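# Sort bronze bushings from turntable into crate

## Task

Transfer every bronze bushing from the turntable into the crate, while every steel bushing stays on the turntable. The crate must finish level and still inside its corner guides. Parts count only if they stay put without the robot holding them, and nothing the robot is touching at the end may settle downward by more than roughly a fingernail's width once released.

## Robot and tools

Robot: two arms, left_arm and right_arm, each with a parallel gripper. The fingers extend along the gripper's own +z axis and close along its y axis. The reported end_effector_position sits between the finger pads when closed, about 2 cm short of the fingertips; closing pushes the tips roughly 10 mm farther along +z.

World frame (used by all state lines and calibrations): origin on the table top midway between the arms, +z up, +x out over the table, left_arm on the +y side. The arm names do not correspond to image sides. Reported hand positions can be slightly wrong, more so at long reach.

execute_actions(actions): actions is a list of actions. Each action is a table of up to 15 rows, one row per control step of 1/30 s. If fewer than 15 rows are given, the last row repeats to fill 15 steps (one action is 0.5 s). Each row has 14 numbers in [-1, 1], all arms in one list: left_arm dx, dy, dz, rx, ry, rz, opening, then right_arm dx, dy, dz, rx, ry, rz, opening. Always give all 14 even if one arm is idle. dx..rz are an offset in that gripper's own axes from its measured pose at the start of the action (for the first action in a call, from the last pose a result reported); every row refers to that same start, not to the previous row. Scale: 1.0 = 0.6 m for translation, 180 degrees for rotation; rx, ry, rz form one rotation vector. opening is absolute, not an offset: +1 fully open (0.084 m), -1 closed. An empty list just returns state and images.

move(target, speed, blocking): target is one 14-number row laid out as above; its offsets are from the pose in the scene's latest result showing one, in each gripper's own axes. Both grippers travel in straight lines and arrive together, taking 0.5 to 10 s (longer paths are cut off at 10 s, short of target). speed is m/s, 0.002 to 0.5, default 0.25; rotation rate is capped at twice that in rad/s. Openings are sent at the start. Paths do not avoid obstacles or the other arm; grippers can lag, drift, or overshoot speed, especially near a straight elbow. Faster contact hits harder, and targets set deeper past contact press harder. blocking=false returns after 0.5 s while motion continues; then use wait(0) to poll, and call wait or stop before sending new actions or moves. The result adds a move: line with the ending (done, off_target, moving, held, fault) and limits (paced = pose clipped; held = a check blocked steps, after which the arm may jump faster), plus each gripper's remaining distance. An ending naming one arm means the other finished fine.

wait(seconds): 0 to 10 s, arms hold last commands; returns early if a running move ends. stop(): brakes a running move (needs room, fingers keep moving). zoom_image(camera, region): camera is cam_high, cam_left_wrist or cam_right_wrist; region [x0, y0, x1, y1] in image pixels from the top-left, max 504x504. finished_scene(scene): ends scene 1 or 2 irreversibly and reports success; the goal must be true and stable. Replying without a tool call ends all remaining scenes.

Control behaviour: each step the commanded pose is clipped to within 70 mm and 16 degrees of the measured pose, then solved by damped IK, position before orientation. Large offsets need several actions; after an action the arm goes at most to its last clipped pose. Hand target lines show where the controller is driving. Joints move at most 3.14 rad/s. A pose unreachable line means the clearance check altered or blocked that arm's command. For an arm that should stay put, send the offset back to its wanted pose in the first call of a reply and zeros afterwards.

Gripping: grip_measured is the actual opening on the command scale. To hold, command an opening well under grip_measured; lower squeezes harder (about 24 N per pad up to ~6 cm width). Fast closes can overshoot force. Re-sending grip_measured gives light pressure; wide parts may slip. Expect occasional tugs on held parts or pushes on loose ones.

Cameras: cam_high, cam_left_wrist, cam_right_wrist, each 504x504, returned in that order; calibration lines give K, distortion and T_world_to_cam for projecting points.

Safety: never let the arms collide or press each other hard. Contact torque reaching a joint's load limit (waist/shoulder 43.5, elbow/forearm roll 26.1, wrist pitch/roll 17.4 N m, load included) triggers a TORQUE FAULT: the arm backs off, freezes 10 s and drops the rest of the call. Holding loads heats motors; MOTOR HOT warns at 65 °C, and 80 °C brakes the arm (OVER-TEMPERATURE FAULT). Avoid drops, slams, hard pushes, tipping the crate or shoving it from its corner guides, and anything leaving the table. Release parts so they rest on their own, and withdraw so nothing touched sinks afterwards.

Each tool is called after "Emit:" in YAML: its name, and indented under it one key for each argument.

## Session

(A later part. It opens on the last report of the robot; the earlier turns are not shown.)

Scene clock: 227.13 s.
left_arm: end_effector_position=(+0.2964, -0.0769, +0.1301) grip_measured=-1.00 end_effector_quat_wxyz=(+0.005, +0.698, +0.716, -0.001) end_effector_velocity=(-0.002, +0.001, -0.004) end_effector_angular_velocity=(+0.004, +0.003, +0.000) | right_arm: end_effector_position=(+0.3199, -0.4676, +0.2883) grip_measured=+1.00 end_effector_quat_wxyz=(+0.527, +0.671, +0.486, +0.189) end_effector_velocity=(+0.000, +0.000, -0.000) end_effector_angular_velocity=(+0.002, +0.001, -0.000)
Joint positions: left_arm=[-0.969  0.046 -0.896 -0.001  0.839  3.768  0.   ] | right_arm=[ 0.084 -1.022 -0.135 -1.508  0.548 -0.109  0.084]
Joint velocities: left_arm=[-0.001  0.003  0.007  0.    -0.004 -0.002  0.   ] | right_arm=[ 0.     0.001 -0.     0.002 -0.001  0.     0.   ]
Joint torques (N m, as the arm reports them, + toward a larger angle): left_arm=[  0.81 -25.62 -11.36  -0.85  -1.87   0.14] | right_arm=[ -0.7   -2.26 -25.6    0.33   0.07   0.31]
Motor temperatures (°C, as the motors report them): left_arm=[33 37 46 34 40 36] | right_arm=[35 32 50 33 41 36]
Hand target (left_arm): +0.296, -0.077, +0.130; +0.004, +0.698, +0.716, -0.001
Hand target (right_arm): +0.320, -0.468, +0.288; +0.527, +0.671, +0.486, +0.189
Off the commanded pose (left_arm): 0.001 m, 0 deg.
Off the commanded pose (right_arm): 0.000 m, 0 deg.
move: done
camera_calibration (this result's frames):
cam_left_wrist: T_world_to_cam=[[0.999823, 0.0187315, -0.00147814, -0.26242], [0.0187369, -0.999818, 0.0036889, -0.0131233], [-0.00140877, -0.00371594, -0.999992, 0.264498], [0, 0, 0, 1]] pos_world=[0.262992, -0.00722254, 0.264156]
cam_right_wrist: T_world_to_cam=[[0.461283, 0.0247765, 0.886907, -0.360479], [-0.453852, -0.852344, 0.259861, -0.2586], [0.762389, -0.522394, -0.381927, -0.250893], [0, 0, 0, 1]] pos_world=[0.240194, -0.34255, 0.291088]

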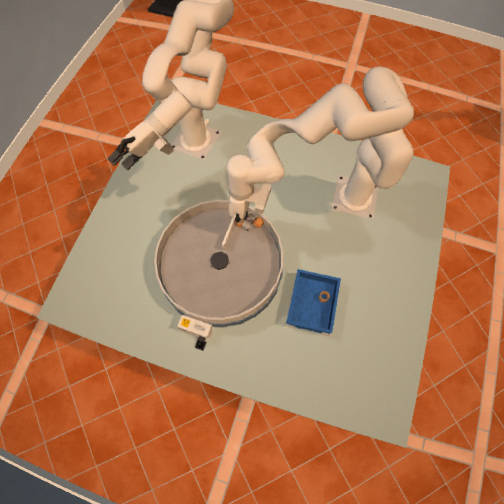

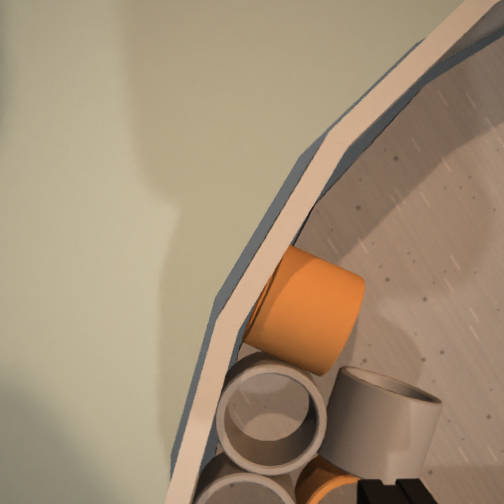

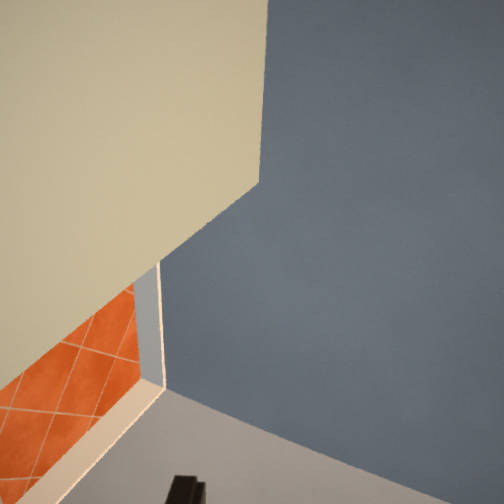

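Emit:
move:
  target: [0,0,0.055,0,0,0,-1,0,0,0,0,0,0,1]
  speed: 0.05

Emit:
move:
  target: [0,0.09,0,0,0,0,-1,0,0,0,0,0,0,1]
  speed: 0.08

Emit:
move:
  target: [0,-0.008,-0.06,0,0,0,0.7,0,0,0,0,0,0,1]
  speed: 0.15

Emit:
move:
  target: [0,0,0.09,0,0,0,0.7,0,0,0,0,0,0,1]
  speed: 0.12

Emit:
move:
  target: [0,0,0,0,0,0,-1,0,0,0,0,0,0,1]

Emit:
move:
  target: [0,0,-0.2,0,0,0,-1,0,0,0,0,0,0,1]
  speed: 0.15

Scene clock: 235.33 s.
left_arm: end_effector_position=(+0.3008, -0.0819, +0.1049) grip_measured=-1.00 end_effector_quat_wxyz=(+0.015, +0.698, +0.716, -0.002) end_effector_velocity=(-0.001, -0.001, -0.001) end_effector_angular_velocity=(+0.002, +0.002, -0.001) | right_arm: end_effector_position=(+0.3199, -0.4676, +0.2883) grip_measured=+1.00 end_effector_quat_wxyz=(+0.527, +0.671, +0.486, +0.189) end_effector_velocity=(+0.000, +0.000, +0.000) end_effector_angular_velocity=(-0.000, -0.001, +0.001)
Joint positions: left_arm=[-0.969  0.101 -0.875 -0.     0.745  3.768  0.   ] | right_arm=[ 0.084 -1.022 -0.135 -1.508  0.548 -0.109  0.084]
Joint velocities: left_arm=[-0.002  0.005 -0.004 -0.001  0.002 -0.     0.   ] | right_arm=[ 0.     0.    -0.001 -0.001 -0.001  0.001  0.   ]
Joint torques (N m, as the arm reports them, + toward a larger angle): left_arm=[-3.13 -0.68  0.86 -2.37  0.75  0.05] | right_arm=[ -0.51  -2.6  -25.62   0.4   -0.06   0.38]
Motor temperatures (°C, as the motors report them): left_arm=[33 37 46 34 40 36] | right_arm=[35 32 50 33 41 36]
Hand target (left_arm): +0.297, -0.077, +0.097; +0.005, +0.698, +0.716, -0.001
Hand target (right_arm): +0.320, -0.468, +0.288; +0.527, +0.671, +0.486, +0.189
Off the commanded pose (left_arm): 0.010 m, 1 deg.
Off the commanded pose (right_arm): 0.000 m, 0 deg.
move: off_target (left_arm)
camera_calibration (this result's frames):
cam_left_wrist: T_world_to_cam=[[0.999764, 0.0191604, 0.0102793, -0.2679], [0.0189611, -0.999637, 0.0191492, -0.0197945], [0.0106425, -0.0189498, -0.999764, 0.234369], [0, 0, 0, 1]] pos_world=[0.265718, -0.010213, 0.237447]
cam_right_wrist: T_world_to_cam=[[0.461283, 0.0247765, 0.886907, -0.360479], [-0.453852, -0.852344, 0.259861, -0.2586], [0.762389, -0.522394, -0.381927, -0.250893], [0, 0, 0, 1]] pos_world=[0.240194, -0.34255, 0.291088]

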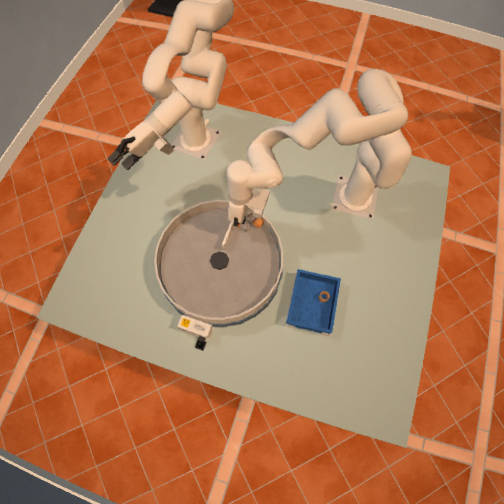

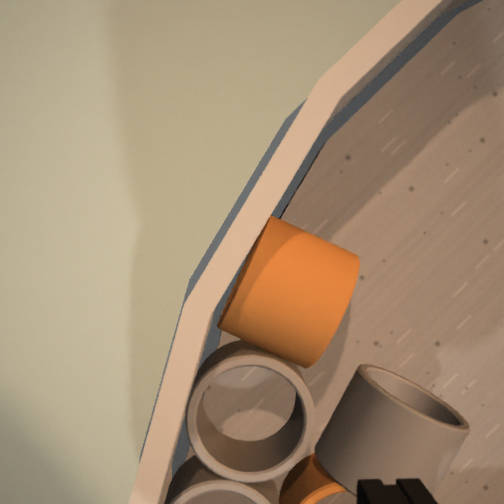

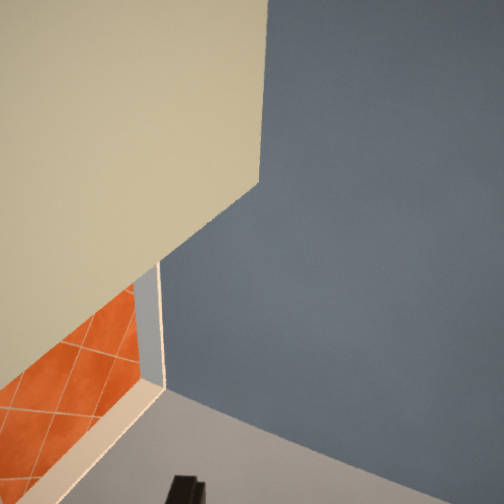

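Scene clock: 236.63 s.
left_arm: end_effector_position=(+0.3544, -0.0803, +0.1055) grip_measured=-1.00 end_effector_quat_wxyz=(+0.014, +0.698, +0.716, -0.002) end_effector_velocity=(+0.002, -0.001, +0.003) end_effector_angular_velocity=(-0.005, -0.005, +0.001) | right_arm: end_effector_position=(+0.3199, -0.4676, +0.2883) grip_measured=+1.00 end_effector_quat_wxyz=(+0.527, +0.671, +0.486, +0.189) end_effector_velocity=(+0.000, +0.001, +0.000) end_effector_angular_velocity=(+0.000, -0.000, +0.002)
Joint positions: left_arm=[-0.879  0.2   -1.009 -0.004  0.78   3.86   0.   ] | right_arm=[ 0.084 -1.022 -0.135 -1.508  0.548 -0.109  0.084]
Joint velocities: left_arm=[ 0.001 -0.002 -0.005  0.001 -0.    -0.001  0.   ] | right_arm=[ 0.    -0.001 -0.     0.001 -0.002 -0.002  0.   ]
Joint torques (N m, as the arm reports them, + toward a larger angle): left_arm=[ -0.19 -30.02 -11.09  -1.31  -2.27   0.16] | right_arm=[ -0.74  -2.49 -25.73   0.37  -0.02   0.27]
Motor temperatures (°C, as the motors report them): left_arm=[33 37 46 34 40 36] | right_arm=[35 32 50 33 41 36]
Hand target (left_arm): +0.355, -0.081, +0.106; +0.015, +0.698, +0.716, -0.002
Hand target (right_arm): +0.320, -0.468, +0.288; +0.527, +0.671, +0.486, +0.189
Off the commanded pose (left_arm): 0.001 m, 0 deg.
Off the commanded pose (right_arm): 0.000 m, 0 deg.
move: done
camera_calibration (this result's frames):
cam_left_wrist: T_world_to_cam=[[0.999772, 0.0190894, 0.00952235, -0.321514], [0.0189142, -0.999656, 0.0181582, -0.0190682], [0.0098657, -0.0179739, -0.99979, 0.234736], [0, 0, 0, 1]] pos_world=[0.319486, -0.00870499, 0.238094]
cam_right_wrist: T_world_to_cam=[[0.461283, 0.0247764, 0.886907, -0.360479], [-0.453852, -0.852344, 0.259861, -0.2586], [0.762389, -0.522394, -0.381927, -0.250893], [0, 0, 0, 1]] pos_world=[0.240194, -0.34255, 0.291088]

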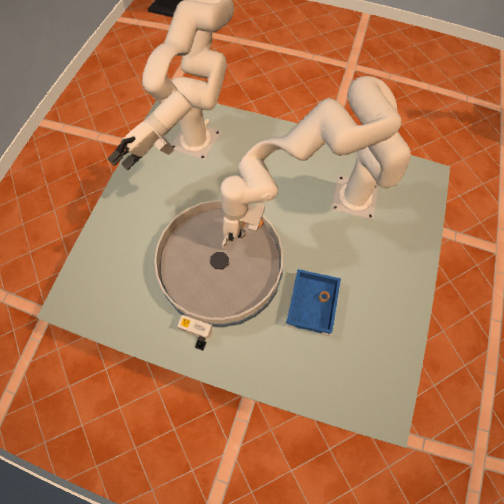

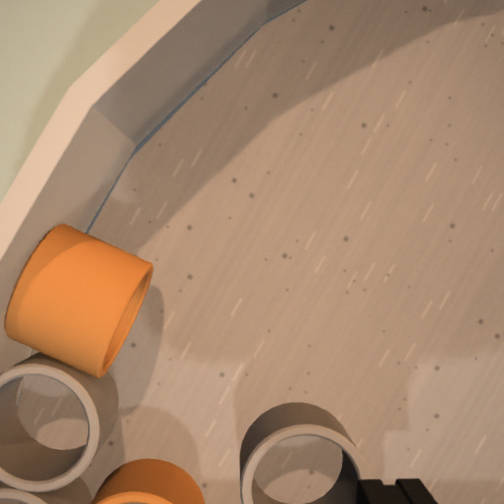

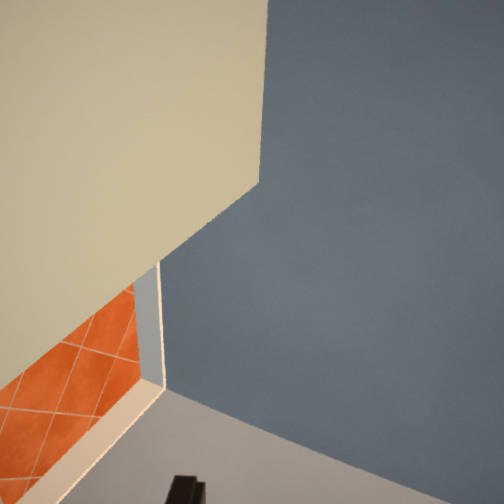

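Scene clock: 237.43 s.
left_arm: end_effector_position=(+0.3489, -0.0793, +0.1408) grip_measured=+0.70 end_effector_quat_wxyz=(+0.014, +0.698, +0.716, -0.002) end_effector_velocity=(-0.000, -0.000, +0.002) end_effector_angular_velocity=(+0.001, +0.001, -0.001) | right_arm: end_effector_position=(+0.3199, -0.4676, +0.2883) grip_measured=+1.00 end_effector_quat_wxyz=(+0.527, +0.671, +0.486, +0.189) end_effector_velocity=(+0.000, +0.000, -0.000) end_effector_angular_velocity=(-0.001, +0.001, +0.001)
Joint positions: left_arm=[-0.886  0.129 -1.029 -0.003  0.872  3.852  0.073] | right_arm=[ 0.084 -1.022 -0.135 -1.508  0.548 -0.109  0.084]
Joint velocities: left_arm=[-0.001 -0.003 -0.003  0.     0.007  0.     0.   ] | right_arm=[-0.     0.001  0.    -0.001 -0.001 -0.     0.   ]
Joint torques (N m, as the arm reports them, + toward a larger angle): left_arm=[  0.07 -29.05 -11.86  -1.17  -2.26   0.07] | right_arm=[ -0.48  -2.76 -25.51   0.45  -0.02   0.25]
Motor temperatures (°C, as the motors report them): left_arm=[33 37 46 34 39 36] | right_arm=[35 32 51 33 41 36]
Hand target (left_arm): +0.349, -0.079, +0.141; +0.014, +0.698, +0.716, -0.002
Hand target (right_arm): +0.320, -0.468, +0.288; +0.527, +0.671, +0.486, +0.189
Off the commanded pose (left_arm): 0.001 m, 0 deg.
Off the commanded pose (right_arm): 0.000 m, 0 deg.
move: done
camera_calibration (this result's frames):
cam_left_wrist: T_world_to_cam=[[0.999774, 0.0192096, 0.00906088, -0.316271], [0.0190491, -0.999666, 0.0174793, -0.0185852], [0.00939363, -0.0173028, -0.999806, 0.270361], [0, 0, 0, 1]] pos_world=[0.314014, -0.00782552, 0.2735]
cam_right_wrist: T_world_to_cam=[[0.461283, 0.0247763, 0.886907, -0.360479], [-0.453852, -0.852344, 0.259861, -0.2586], [0.762389, -0.522394, -0.381927, -0.250893], [0, 0, 0, 1]] pos_world=[0.240194, -0.34255, 0.291088]

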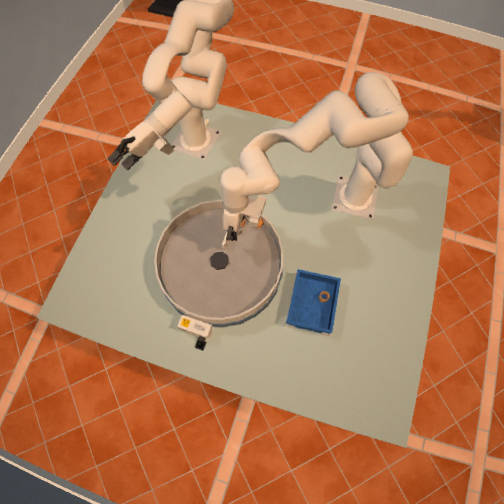

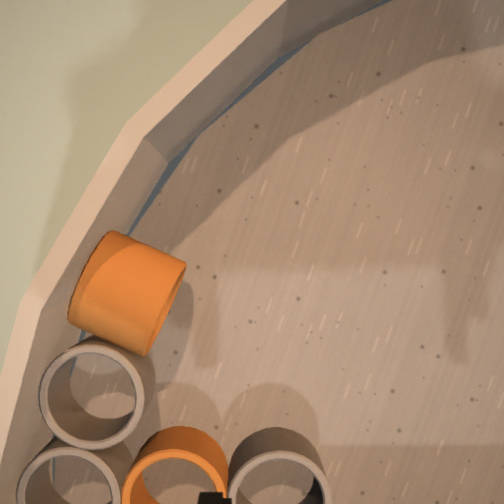

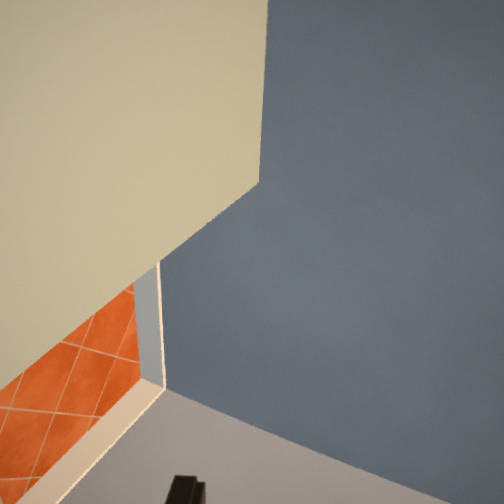

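Scene clock: 238.30 s.
left_arm: end_effector_position=(+0.3529, -0.0841, +0.0932) grip_measured=+0.71 end_effector_quat_wxyz=(+0.021, +0.697, +0.716, -0.003) end_effector_velocity=(-0.000, +0.001, -0.003) end_effector_angular_velocity=(+0.001, +0.001, +0.000) | right_arm: end_effector_position=(+0.3199, -0.4676, +0.2883) grip_measured=+1.00 end_effector_quat_wxyz=(+0.527, +0.671, +0.486, +0.189) end_effector_velocity=(+0.000, +0.000, -0.000) end_effector_angular_velocity=(-0.001, +0.001, +0.001)
Joint positions: left_arm=[-0.886  0.22  -0.991 -0.004  0.728  3.853  0.073] | right_arm=[ 0.084 -1.022 -0.135 -1.508  0.548 -0.109  0.084]
Joint velocities: left_arm=[ 0.     0.006  0.003  0.    -0.007  0.     0.001] | right_arm=[-0.     0.     0.    -0.001 -0.    -0.     0.   ]
Joint torques (N m, as the arm reports them, + toward a larger angle): left_arm=[-0.57 -4.68 -0.76 -0.68 -0.73  0.1 ] | right_arm=[ -0.98  -2.52 -25.62   0.34   0.04   0.21]
Motor temperatures (°C, as the motors report them): left_arm=[33 37 46 34 39 36] | right_arm=[35 32 51 33 41 36]
Hand target (left_arm): +0.350, -0.081, +0.087; +0.014, +0.698, +0.716, -0.002
Hand target (right_arm): +0.320, -0.468, +0.288; +0.527, +0.671, +0.486, +0.189
Off the commanded pose (left_arm): 0.008 m, 1 deg.
Off the commanded pose (right_arm): 0.000 m, 0 deg.
move: off_target (left_arm)
camera_calibration (this result's frames):
cam_left_wrist: T_world_to_cam=[[0.999636, 0.0195124, 0.0186207, -0.320583], [0.0189664, -0.999398, 0.0290634, -0.0235999], [0.0191766, -0.0286997, -0.999404, 0.218218], [0, 0, 0, 1]] pos_world=[0.316729, -0.0110676, 0.224743]
cam_right_wrist: T_world_to_cam=[[0.461283, 0.0247763, 0.886907, -0.360479], [-0.453852, -0.852344, 0.259861, -0.2586], [0.762389, -0.522394, -0.381927, -0.250893], [0, 0, 0, 1]] pos_world=[0.240194, -0.34255, 0.291088]

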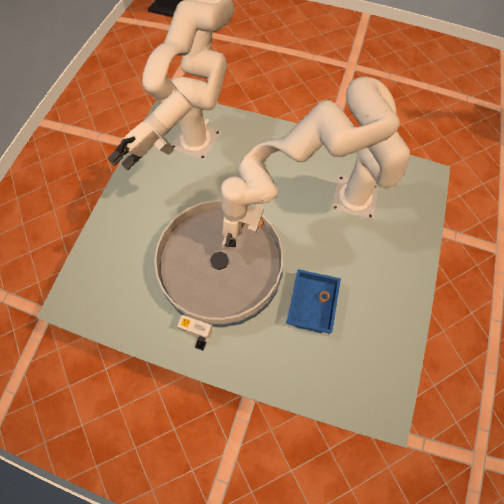

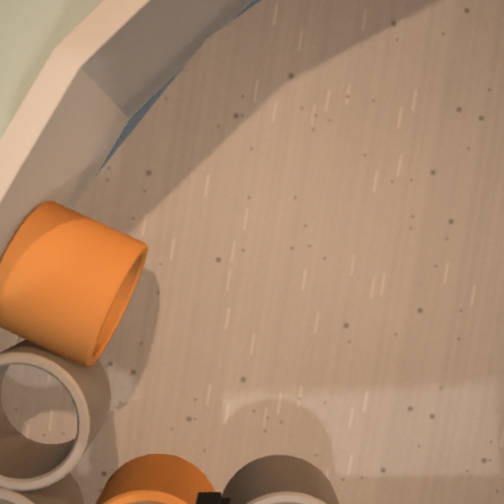

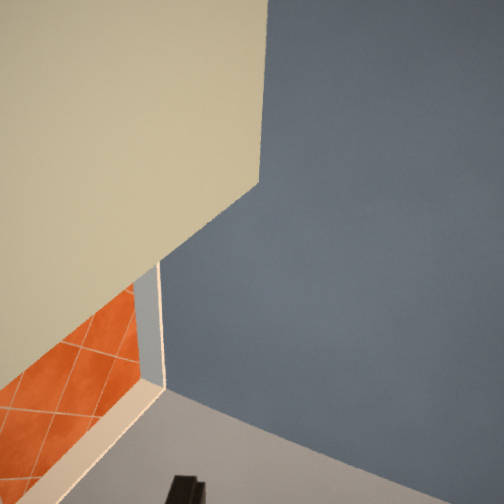

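Scene clock: 240.00 s.
left_arm: end_effector_position=(+0.3565, -0.0859, +0.0992) grip_measured=-1.00 end_effector_quat_wxyz=(+0.028, +0.697, +0.717, -0.003) end_effector_velocity=(-0.001, -0.001, +0.000) end_effector_angular_velocity=(+0.002, +0.004, +0.001) | right_arm: end_effector_position=(+0.3199, -0.4676, +0.2883) grip_measured=+1.00 end_effector_quat_wxyz=(+0.527, +0.671, +0.486, +0.189) end_effector_velocity=(+0.000, -0.000, +0.000) end_effector_angular_velocity=(-0.002, -0.001, +0.000)
Joint positions: left_arm=[-0.884  0.212 -0.996 -0.003  0.727  3.853  0.   ] | right_arm=[ 0.084 -1.022 -0.135 -1.508  0.548 -0.109  0.084]
Joint velocities: left_arm=[-0.002  0.002 -0.006 -0.003  0.008 -0.001  0.   ] | right_arm=[-0.    -0.001 -0.    -0.002  0.     0.001  0.   ]
Joint torques (N m, as the arm reports them, + toward a larger angle): left_arm=[-2.96 -3.58 -1.14 -1.89 -0.59  0.26] | right_arm=[ -0.61  -2.48 -25.53   0.32  -0.01   0.4 ]
Motor temperatures (°C, as the motors report them): left_arm=[33 37 45 34 40 36] | right_arm=[35 32 51 33 41 36]
Hand target (left_arm): +0.353, -0.084, +0.093; +0.021, +0.697, +0.716, -0.003
Hand target (right_arm): +0.320, -0.468, +0.288; +0.527, +0.671, +0.486, +0.189
Off the commanded pose (left_arm): 0.007 m, 1 deg.
Off the commanded pose (right_arm): 0.000 m, 0 deg.
move: off_target (left_arm)
camera_calibration (this result's frames):
cam_left_wrist: T_world_to_cam=[[0.99936, 0.0215072, 0.028585, -0.325013], [0.0203824, -0.999028, 0.0390749, -0.0271178], [0.0293976, -0.0384673, -0.998827, 0.219474], [0, 0, 0, 1]] pos_world=[0.318906, -0.0116587, 0.229567]
cam_right_wrist: T_world_to_cam=[[0.461283, 0.0247765, 0.886907, -0.360479], [-0.453852, -0.852344, 0.259861, -0.2586], [0.762389, -0.522394, -0.381927, -0.250893], [0, 0, 0, 1]] pos_world=[0.240194, -0.34255, 0.291088]

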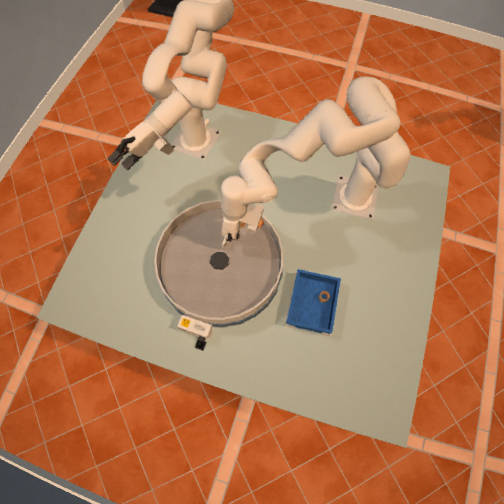

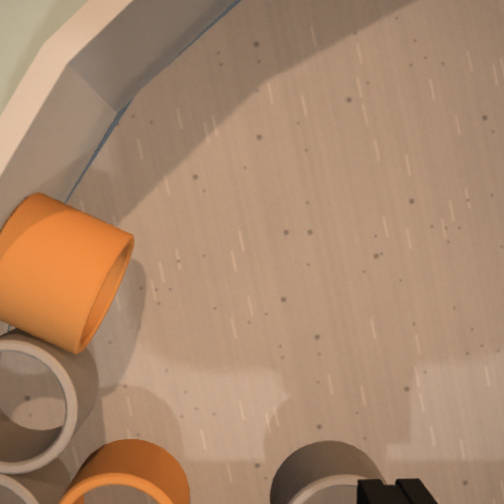

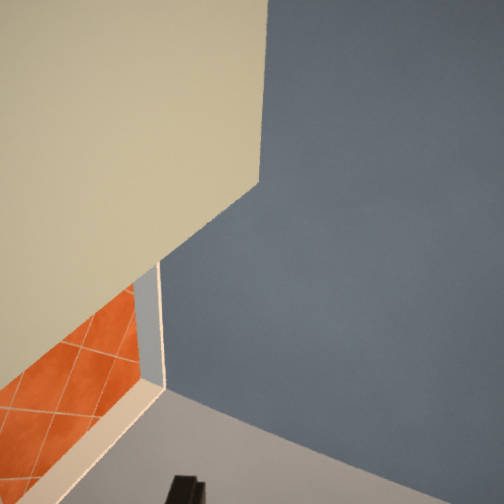

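Scene clock: 241.23 s.
left_arm: end_effector_position=(+0.3519, -0.0801, +0.2180) grip_measured=-1.00 end_effector_quat_wxyz=(+0.028, +0.697, +0.717, -0.002) end_effector_velocity=(+0.001, -0.001, +0.005) end_effector_angular_velocity=(-0.005, -0.005, +0.000) | right_arm: end_effector_position=(+0.3199, -0.4676, +0.2883) grip_measured=+1.00 end_effector_quat_wxyz=(+0.527, +0.671, +0.486, +0.189) end_effector_velocity=(-0.000, +0.000, -0.001) end_effector_angular_velocity=(+0.001, +0.002, +0.000)
Joint positions: left_arm=[-0.883  0.027 -1.13  -0.002  1.049  3.852  0.   ] | right_arm=[ 0.084 -1.022 -0.135 -1.508  0.548 -0.109  0.084]
Joint velocities: left_arm=[ 0.001 -0.004 -0.009  0.     0.006 -0.     0.   ] | right_arm=[ 0.     0.001  0.001  0.    -0.001  0.001  0.   ]
Joint torques (N m, as the arm reports them, + toward a larger angle): left_arm=[ -0.1  -27.22 -12.14  -1.33  -2.52   0.06] | right_arm=[ -0.29  -2.69 -25.58   0.35  -0.07   0.19]
Motor temperatures (°C, as the motors report them): left_arm=[33 37 45 34 40 36] | right_arm=[35 32 51 33 41 36]
Hand target (left_arm): +0.352, -0.080, +0.219; +0.028, +0.697, +0.717, -0.003
Hand target (right_arm): +0.320, -0.468, +0.288; +0.527, +0.671, +0.486, +0.189
Off the commanded pose (left_arm): 0.001 m, 0 deg.
Off the commanded pose (right_arm): 0.000 m, 0 deg.
move: done
camera_calibration (this result's frames):
cam_left_wrist: T_world_to_cam=[[0.999373, 0.0218851, 0.0278383, -0.323747], [0.0208274, -0.999071, 0.0377334, -0.0257758], [0.0286382, -0.03713, -0.9989, 0.338964], [0, 0, 0, 1]] pos_world=[0.314373, -0.00608092, 0.348577]
cam_right_wrist: T_world_to_cam=[[0.461283, 0.0247765, 0.886907, -0.360479], [-0.453852, -0.852344, 0.259861, -0.2586], [0.762389, -0.522394, -0.381927, -0.250893], [0, 0, 0, 1]] pos_world=[0.240194, -0.34255, 0.291088]

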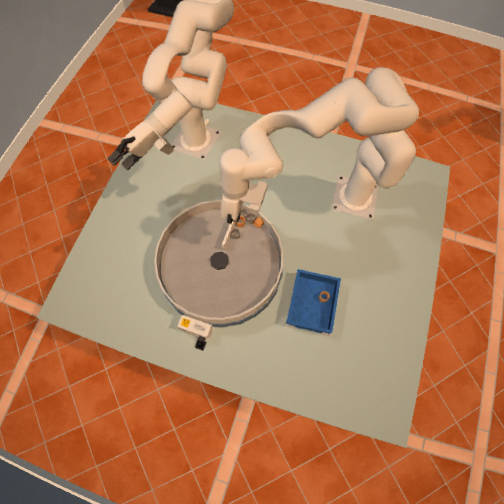

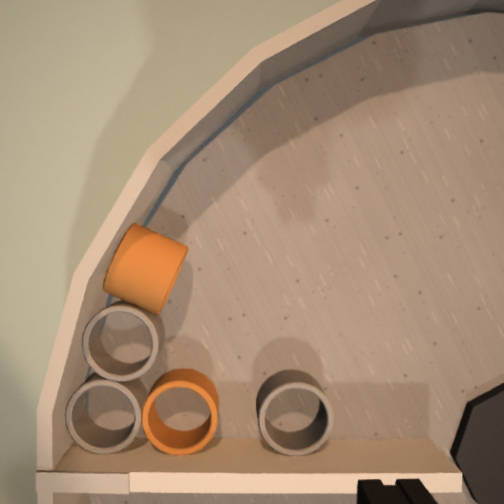

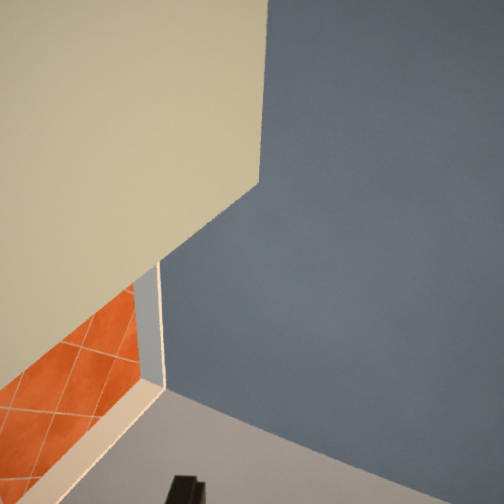

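Emit:
move:
  target: [0.01,-0.1,0.15,0.009,0.012,0,-1,0,0,0,0,0,0,1]
  speed: 0.2

Emit:
move:
  target: [0,0,0.05,0,0,0,-1,0,0,0,0,0,0,1]
  speed: 0.06

Emit:
move:
  target: [0.09,0.05,0,0,0,0,-1,0,0,0,0,0,0,1]
  speed: 0.08

Emit:
move:
  target: [-0.01,0,-0.06,0,0,0,0.7,0,0,0,0,0,0,1]
  speed: 0.15

Emit:
move:
  target: [0,0,0.1,0,0,0,0.7,0,0,0,0,0,0,1]
  speed: 0.12

Emit:
move:
  target: [0,0,0,0,0,0,-1,0,0,0,0,0,0,1]

Emit:
move:
  target: [0,0,-0.2,0,0,0,-1,0,0,0,0,0,0,1]
  speed: 0.15

Scene clock: 254.07 s.
left_arm: end_effector_position=(+0.2955, -0.0801, +0.1266) grip_measured=-1.00 end_effector_quat_wxyz=(+0.005, +0.697, +0.717, +0.000) end_effector_velocity=(-0.002, +0.002, -0.005) end_effector_angular_velocity=(+0.005, +0.003, +0.001) | right_arm: end_effector_position=(+0.3199, -0.4676, +0.2883) grip_measured=+1.00 end_effector_quat_wxyz=(+0.527, +0.671, +0.486, +0.189) end_effector_velocity=(-0.000, +0.000, -0.001) end_effector_angular_velocity=(-0.001, +0.002, +0.001)
Joint positions: left_arm=[-0.976  0.059 -0.9    0.003  0.832  3.756  0.   ] | right_arm=[ 0.084 -1.022 -0.135 -1.508  0.548 -0.109  0.084]
Joint velocities: left_arm=[-0.002  0.004  0.008  0.001 -0.007 -0.003  0.   ] | right_arm=[-0.     0.001  0.001 -0.    -0.    -0.001  0.   ]
Joint torques (N m, as the arm reports them, + toward a larger angle): left_arm=[ -0.05 -26.64 -11.39  -1.07  -2.16  -0.03] | right_arm=[ -0.78  -2.41 -25.57   0.47   0.02   0.24]
Motor temperatures (°C, as the motors report them): left_arm=[33 37 47 34 40 36] | right_arm=[35 32 51 33 41 36]
Hand target (left_arm): +0.295, -0.080, +0.126; +0.004, +0.697, +0.717, +0.000
Hand target (right_arm): +0.320, -0.468, +0.288; +0.527, +0.671, +0.486, +0.189
Off the commanded pose (left_arm): 0.001 m, 0 deg.
Off the commanded pose (right_arm): 0.000 m, 0 deg.
move: done
camera_calibration (this result's frames):
cam_left_wrist: T_world_to_cam=[[0.999773, 0.0213282, -0.0000004963, -0.261461], [0.0213282, -0.999771, 0.0016616, -0.0168015], [0.0000349428, -0.00166124, -0.999999, 0.260676], [0, 0, 0, 1]] pos_world=[0.261751, -0.0107882, 0.260704]
cam_right_wrist: T_world_to_cam=[[0.461283, 0.0247764, 0.886907, -0.360479], [-0.453852, -0.852344, 0.259861, -0.2586], [0.762388, -0.522394, -0.381927, -0.250893], [0, 0, 0, 1]] pos_world=[0.240194, -0.34255, 0.291088]

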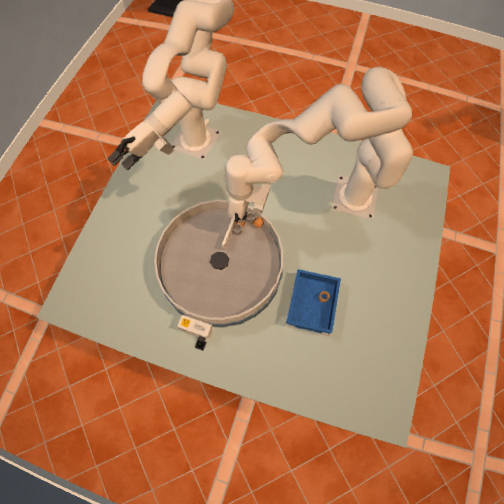

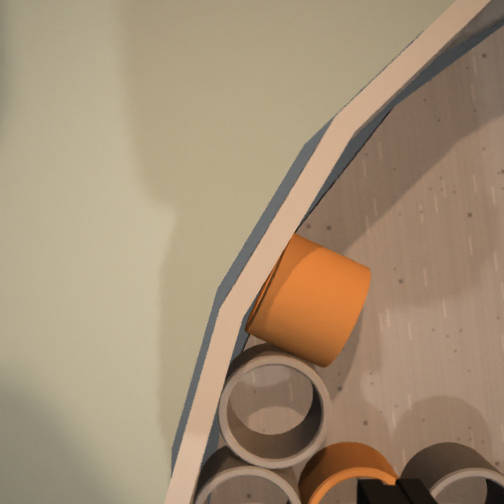

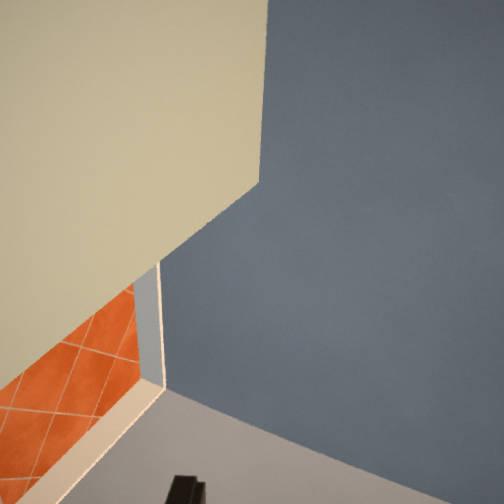

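Scene clock: 254.90 s.
left_arm: end_effector_position=(+0.2974, -0.0822, +0.0999) grip_measured=-1.00 end_effector_quat_wxyz=(+0.009, +0.697, +0.717, -0.000) end_effector_velocity=(-0.000, +0.000, -0.003) end_effector_angular_velocity=(+0.000, -0.000, -0.001) | right_arm: end_effector_position=(+0.3199, -0.4676, +0.2883) grip_measured=+1.00 end_effector_quat_wxyz=(+0.527, +0.671, +0.486, +0.189) end_effector_velocity=(-0.000, -0.001, -0.001) end_effector_angular_velocity=(-0.001, +0.002, -0.003)
Joint positions: left_arm=[-0.976  0.112 -0.876  0.003  0.747  3.756  0.   ] | right_arm=[ 0.084 -1.022 -0.135 -1.508  0.548 -0.109  0.084]
Joint velocities: left_arm=[-0.     0.005  0.003  0.    -0.008 -0.     0.   ] | right_arm=[-0.     0.002 -0.    -0.     0.003  0.     0.   ]
Joint torques (N m, as the arm reports them, + toward a larger angle): left_arm=[ -1.09 -15.16  -6.23  -1.48  -1.91   0.18] | right_arm=[ -0.72  -2.46 -25.71   0.24  -0.04   0.24]
Motor temperatures (°C, as the motors report them): left_arm=[33 37 47 34 39 36] | right_arm=[35 32 51 33 41 36]
Hand target (left_arm): +0.296, -0.080, +0.097; +0.005, +0.697, +0.717, +0.000
Hand target (right_arm): +0.320, -0.468, +0.288; +0.527, +0.671, +0.486, +0.189
Off the commanded pose (left_arm): 0.004 m, 0 deg.
Off the commanded pose (right_arm): 0.000 m, 0 deg.
move: off_target (left_arm)
camera_calibration (this result's frames):
cam_left_wrist: T_world_to_cam=[[0.999759, 0.0214709, 0.00464255, -0.263705], [0.0214336, -0.999739, 0.00793688, -0.0195181], [0.00481175, -0.00783546, -0.999958, 0.232046], [0, 0, 0, 1]] pos_world=[0.262943, -0.0120329, 0.233416]
cam_right_wrist: T_world_to_cam=[[0.461283, 0.0247763, 0.886907, -0.360479], [-0.453853, -0.852344, 0.259861, -0.2586], [0.762388, -0.522394, -0.381927, -0.250893], [0, 0, 0, 1]] pos_world=[0.240194, -0.34255, 0.291088]

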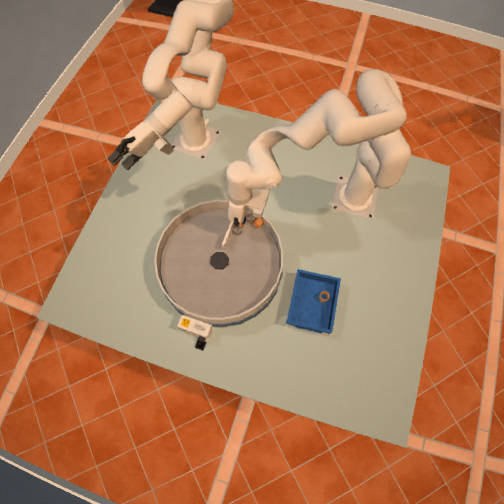

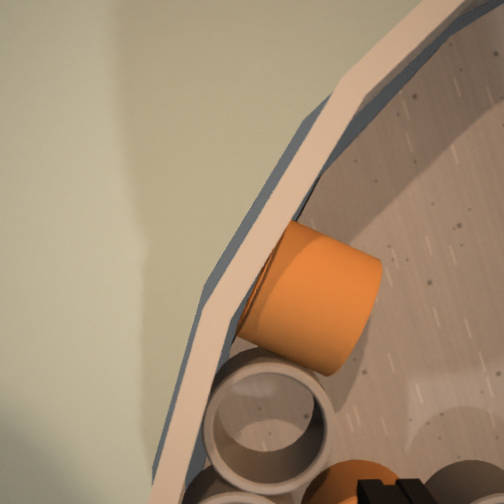

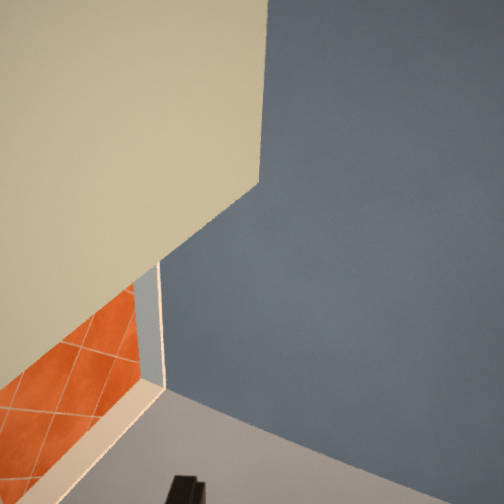

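Scene clock: 256.07 s.
left_arm: end_effector_position=(+0.3257, -0.0276, +0.0994) grip_measured=-1.00 end_effector_quat_wxyz=(+0.009, +0.697, +0.717, -0.000) end_effector_velocity=(+0.001, +0.001, +0.000) end_effector_angular_velocity=(-0.001, -0.000, -0.000) | right_arm: end_effector_position=(+0.3199, -0.4676, +0.2883) grip_measured=+1.00 end_effector_quat_wxyz=(+0.527, +0.671, +0.486, +0.189) end_effector_velocity=(-0.000, +0.000, -0.000) end_effector_angular_velocity=(+0.001, +0.000, -0.000)
Joint positions: left_arm=[-0.847  0.044 -0.788 -0.     0.727  3.887  0.   ] | right_arm=[ 0.084 -1.022 -0.135 -1.508  0.548 -0.109  0.084]
Joint velocities: left_arm=[ 0.005 -0.002  0.001 -0.001 -0.001  0.006  0.   ] | right_arm=[ 0.     0.     0.001  0.    -0.     0.001  0.   ]
Joint torques (N m, as the arm reports them, + toward a larger angle): left_arm=[  0.15 -25.2  -10.81  -1.11  -2.25  -0.08] | right_arm=[ -0.57  -2.67 -25.75   0.22   0.02   0.23]
Motor temperatures (°C, as the motors report them): left_arm=[33 37 46 34 39 36] | right_arm=[35 32 51 33 41 36]
Hand target (left_arm): +0.326, -0.027, +0.099; +0.009, +0.697, +0.717, -0.000
Hand target (right_arm): +0.320, -0.468, +0.288; +0.527, +0.671, +0.486, +0.189
Off the commanded pose (left_arm): 0.000 m, 0 deg.
Off the commanded pose (right_arm): 0.000 m, 0 deg.
move: done
camera_calibration (this result's frames):
cam_left_wrist: T_world_to_cam=[[0.999763, 0.0212745, 0.0045887, -0.293158], [0.0212387, -0.999745, 0.0077148, 0.0345589], [0.00475166, -0.00761552, -0.99996, 0.231869], [0, 0, 0, 1]] pos_world=[0.291253, 0.0425526, 0.232938]
cam_right_wrist: T_world_to_cam=[[0.461283, 0.0247762, 0.886907, -0.360479], [-0.453853, -0.852344, 0.259861, -0.2586], [0.762388, -0.522394, -0.381927, -0.250893], [0, 0, 0, 1]] pos_world=[0.240194, -0.34255, 0.291088]

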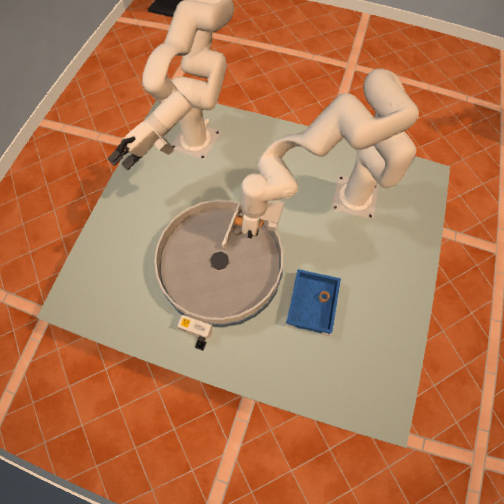

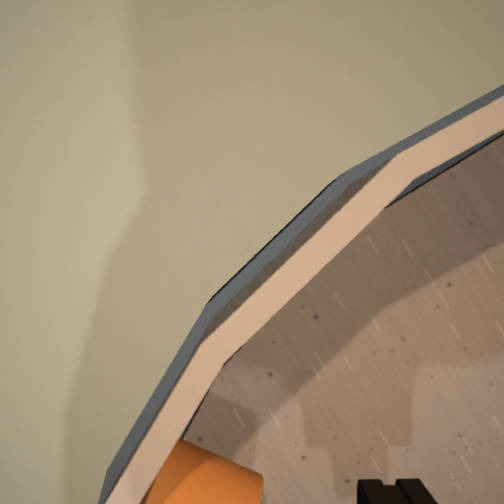

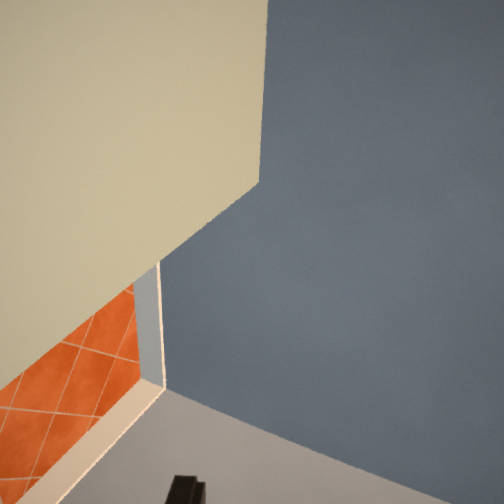

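Scene clock: 256.87 s.
left_arm: end_effector_position=(+0.3252, -0.0328, +0.1350) grip_measured=+0.70 end_effector_quat_wxyz=(+0.008, +0.697, +0.717, -0.000) end_effector_velocity=(-0.001, +0.000, +0.001) end_effector_angular_velocity=(+0.002, +0.003, +0.001) | right_arm: end_effector_position=(+0.3199, -0.4676, +0.2883) grip_measured=+1.00 end_effector_quat_wxyz=(+0.527, +0.671, +0.486, +0.189) end_effector_velocity=(+0.000, +0.000, +0.001) end_effector_angular_velocity=(-0.000, -0.001, +0.001)
Joint positions: left_arm=[-0.856 -0.013 -0.839  0.     0.836  3.878  0.073] | right_arm=[ 0.084 -1.022 -0.135 -1.508  0.548 -0.109  0.084]
Joint velocities: left_arm=[-0.    -0.002 -0.003 -0.001  0.008 -0.001 -0.   ] | right_arm=[-0.    -0.001 -0.     0.    -0.001 -0.001  0.   ]
Joint torques (N m, as the arm reports them, + toward a larger angle): left_arm=[  0.17 -24.43 -11.56  -1.3   -2.1    0.12] | right_arm=[ -1.09  -2.64 -25.4    0.34  -0.02   0.2 ]
Motor temperatures (°C, as the motors report them): left_arm=[33 37 46 34 39 36] | right_arm=[35 32 51 33 41 36]
Hand target (left_arm): +0.325, -0.033, +0.135; +0.009, +0.697, +0.717, -0.000
Hand target (right_arm): +0.320, -0.468, +0.288; +0.527, +0.671, +0.486, +0.189
Off the commanded pose (left_arm): 0.001 m, 0 deg.
Off the commanded pose (right_arm): 0.000 m, 0 deg.
move: done
camera_calibration (this result's frames):
cam_left_wrist: T_world_to_cam=[[0.999762, 0.0214093, 0.00417352, -0.292735], [0.0213794, -0.999746, 0.00708853, 0.029098], [0.00432423, -0.00699762, -0.999966, 0.267558], [0, 0, 0, 1]] pos_world=[0.290886, 0.0372302, 0.268565]
cam_right_wrist: T_world_to_cam=[[0.461283, 0.0247763, 0.886907, -0.360479], [-0.453853, -0.852344, 0.259861, -0.2586], [0.762388, -0.522394, -0.381927, -0.250893], [0, 0, 0, 1]] pos_world=[0.240194, -0.34255, 0.291088]

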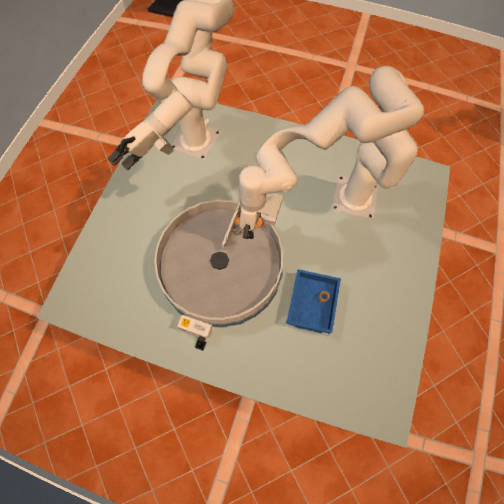

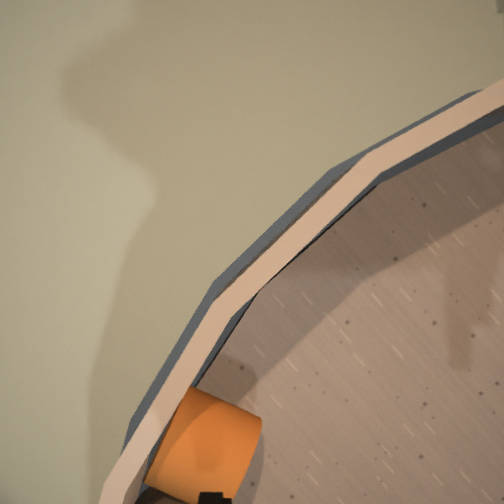

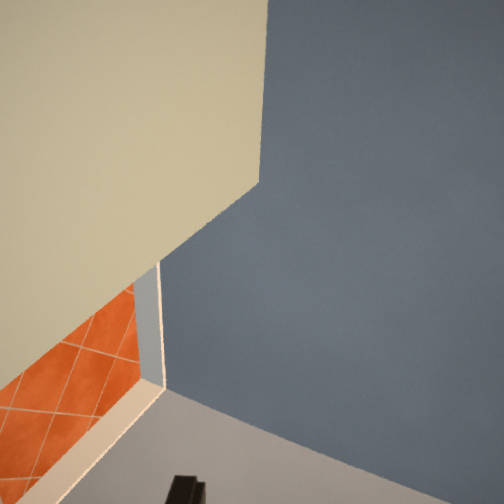

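Scene clock: 257.87 s.
left_arm: end_effector_position=(+0.3403, -0.0481, +0.0993) grip_measured=+0.71 end_effector_quat_wxyz=(+0.038, +0.696, +0.717, -0.001) end_effector_velocity=(+0.004, -0.001, +0.000) end_effector_angular_velocity=(+0.001, -0.003, +0.001) | right_arm: end_effector_position=(+0.3199, -0.4676, +0.2883) grip_measured=+1.00 end_effector_quat_wxyz=(+0.527, +0.671, +0.486, +0.189) end_effector_velocity=(+0.000, +0.000, +0.000) end_effector_angular_velocity=(+0.002, -0.001, +0.001)
Joint positions: left_arm=[-0.856  0.086 -0.823  0.     0.66   3.878  0.073] | right_arm=[ 0.084 -1.022 -0.135 -1.508  0.548 -0.109  0.084]
Joint velocities: left_arm=[ 0.004  0.01  -0.013  0.004  0.002  0.001 -0.002] | right_arm=[ 0.    -0.001 -0.     0.002 -0.001 -0.     0.   ]
Joint torques (N m, as the arm reports them, + toward a larger angle): left_arm=[-1.79 11.52  8.8  -1.04  4.17 -0.09] | right_arm=[ -0.65  -2.62 -25.44   0.38   0.01   0.37]
Motor temperatures (°C, as the motors report them): left_arm=[33 37 46 34 39 36] | right_arm=[35 32 51 33 41 36]
Hand target (left_arm): +0.326, -0.033, +0.076; +0.008, +0.697, +0.717, -0.000
Hand target (right_arm): +0.320, -0.468, +0.288; +0.527, +0.671, +0.486, +0.189
Off the commanded pose (left_arm): 0.032 m, 3 deg.
Off the commanded pose (right_arm): 0.000 m, 0 deg.
move: off_target (left_arm)
camera_calibration (this result's frames):
cam_left_wrist: T_world_to_cam=[[0.998738, 0.0229563, 0.0446744, -0.310888], [0.020661, -0.998476, 0.051179, 0.00967], [0.0457812, -0.0501913, -0.99769, 0.215265], [0, 0, 0, 1]] pos_world=[0.300441, 0.0275965, 0.228161]
cam_right_wrist: T_world_to_cam=[[0.461283, 0.0247763, 0.886907, -0.360479], [-0.453853, -0.852344, 0.259861, -0.2586], [0.762388, -0.522394, -0.381927, -0.250893], [0, 0, 0, 1]] pos_world=[0.240194, -0.34255, 0.291088]

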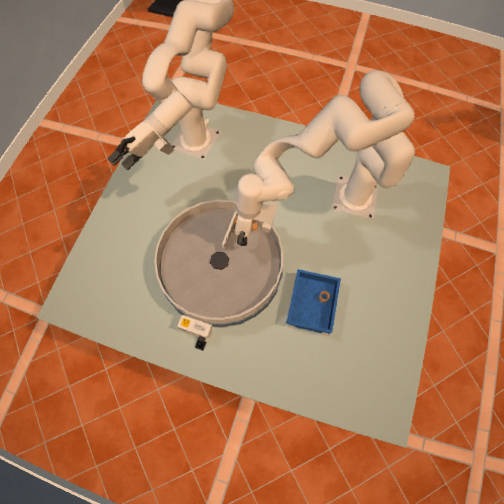

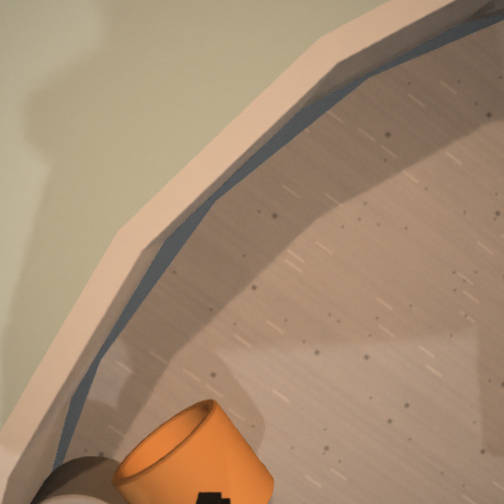

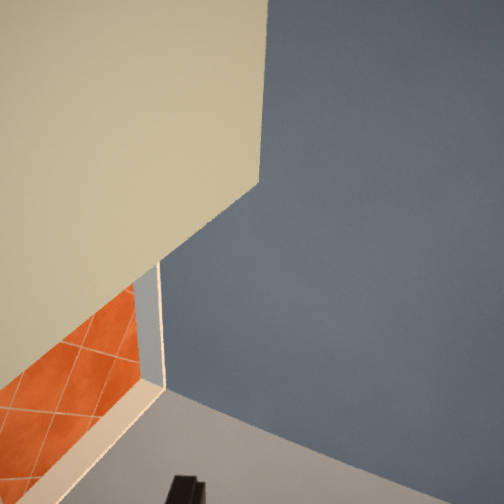

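Scene clock: 267.93 s.
left_arm: end_effector_position=(+0.3564, -0.0647, +0.1203) grip_measured=-1.00 end_effector_quat_wxyz=(+0.065, +0.695, +0.716, -0.002) end_effector_velocity=(-0.000, +0.001, -0.001) end_effector_angular_velocity=(+0.002, +0.001, +0.001) | right_arm: end_effector_position=(+0.3199, -0.4676, +0.2883) grip_measured=+1.00 end_effector_quat_wxyz=(+0.527, +0.671, +0.486, +0.189) end_effector_velocity=(-0.000, -0.000, -0.000) end_effector_angular_velocity=(+0.001, +0.000, -0.001)
Joint positions: left_arm=[-0.855  0.086 -0.876  0.     0.661  3.878  0.   ] | right_arm=[ 0.084 -1.022 -0.135 -1.508  0.548 -0.109  0.084]
Joint velocities: left_arm=[ 0.    -0.     0.002  0.     0.    -0.001  0.   ] | right_arm=[-0.     0.     0.     0.001 -0.     0.     0.   ]
Joint torques (N m, as the arm reports them, + toward a larger angle): left_arm=[  0.57 -25.89 -11.42  -0.81  -2.45   0.13] | right_arm=[ -0.38  -2.42 -25.41   0.31   0.16   0.3 ]
Motor temperatures (°C, as the motors report them): left_arm=[33 37 46 34 39 36] | right_arm=[35 32 51 33 41 36]
Hand target (left_arm): +0.356, -0.065, +0.120; +0.065, +0.695, +0.716, -0.002
Hand target (right_arm): +0.320, -0.468, +0.288; +0.527, +0.671, +0.486, +0.189
Off the commanded pose (left_arm): 0.031 m, 3 deg.
Off the commanded pose (right_arm): 0.000 m, 0 deg.
TORQUE FAULT: the external load on joint 3 (elbow) of the left arm reached its load limit, and that arm stopped for 10 seconds. That time counts as 18 of the actions that you can send in this scene. A torque fault stops only its own arm. That arm's remaining commands of this call were not run. Joint 3 (elbow) of that arm moved back by up to 3 degrees. That arm holds there, with its grip as last carried out, and accepts commands again: back off and push less far. That arm stops again, at the same cost, whenever a joint's load reaches its limit.
move: fault (left_arm)
camera_calibration (this result's frames):
cam_left_wrist: T_world_to_cam=[[0.996442, 0.025375, 0.0803696, -0.330829], [0.0181063, -0.995785, 0.089912, -0.0119172], [0.0823123, -0.0881369, -0.992702, 0.218623], [0, 0, 0, 1]] pos_world=[0.311872, 0.0157966, 0.244688]
cam_right_wrist: T_world_to_cam=[[0.461283, 0.0247763, 0.886907, -0.360479], [-0.453853, -0.852344, 0.259861, -0.2586], [0.762388, -0.522394, -0.381927, -0.250893], [0, 0, 0, 1]] pos_world=[0.240194, -0.34255, 0.291088]

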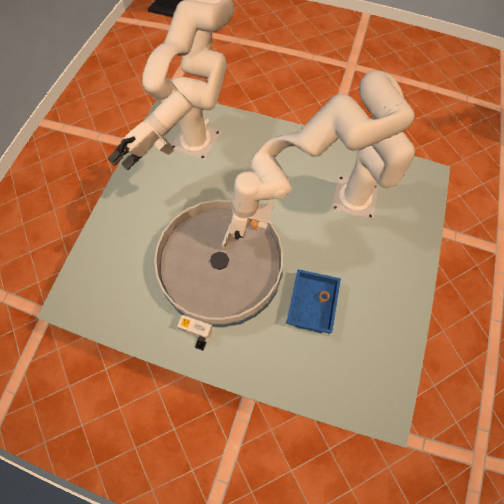

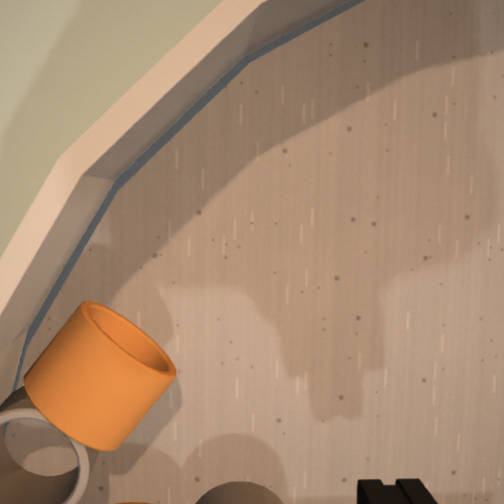

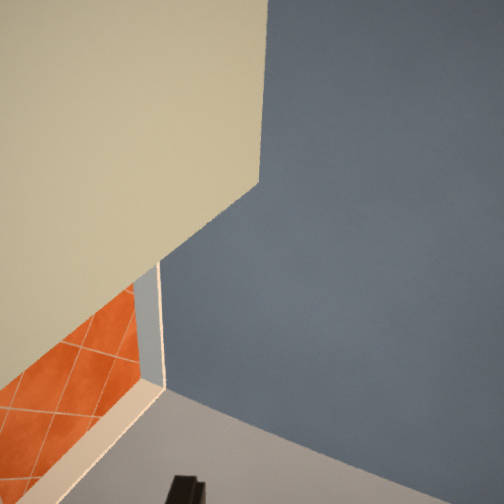

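not run: a fault stop came before this call.


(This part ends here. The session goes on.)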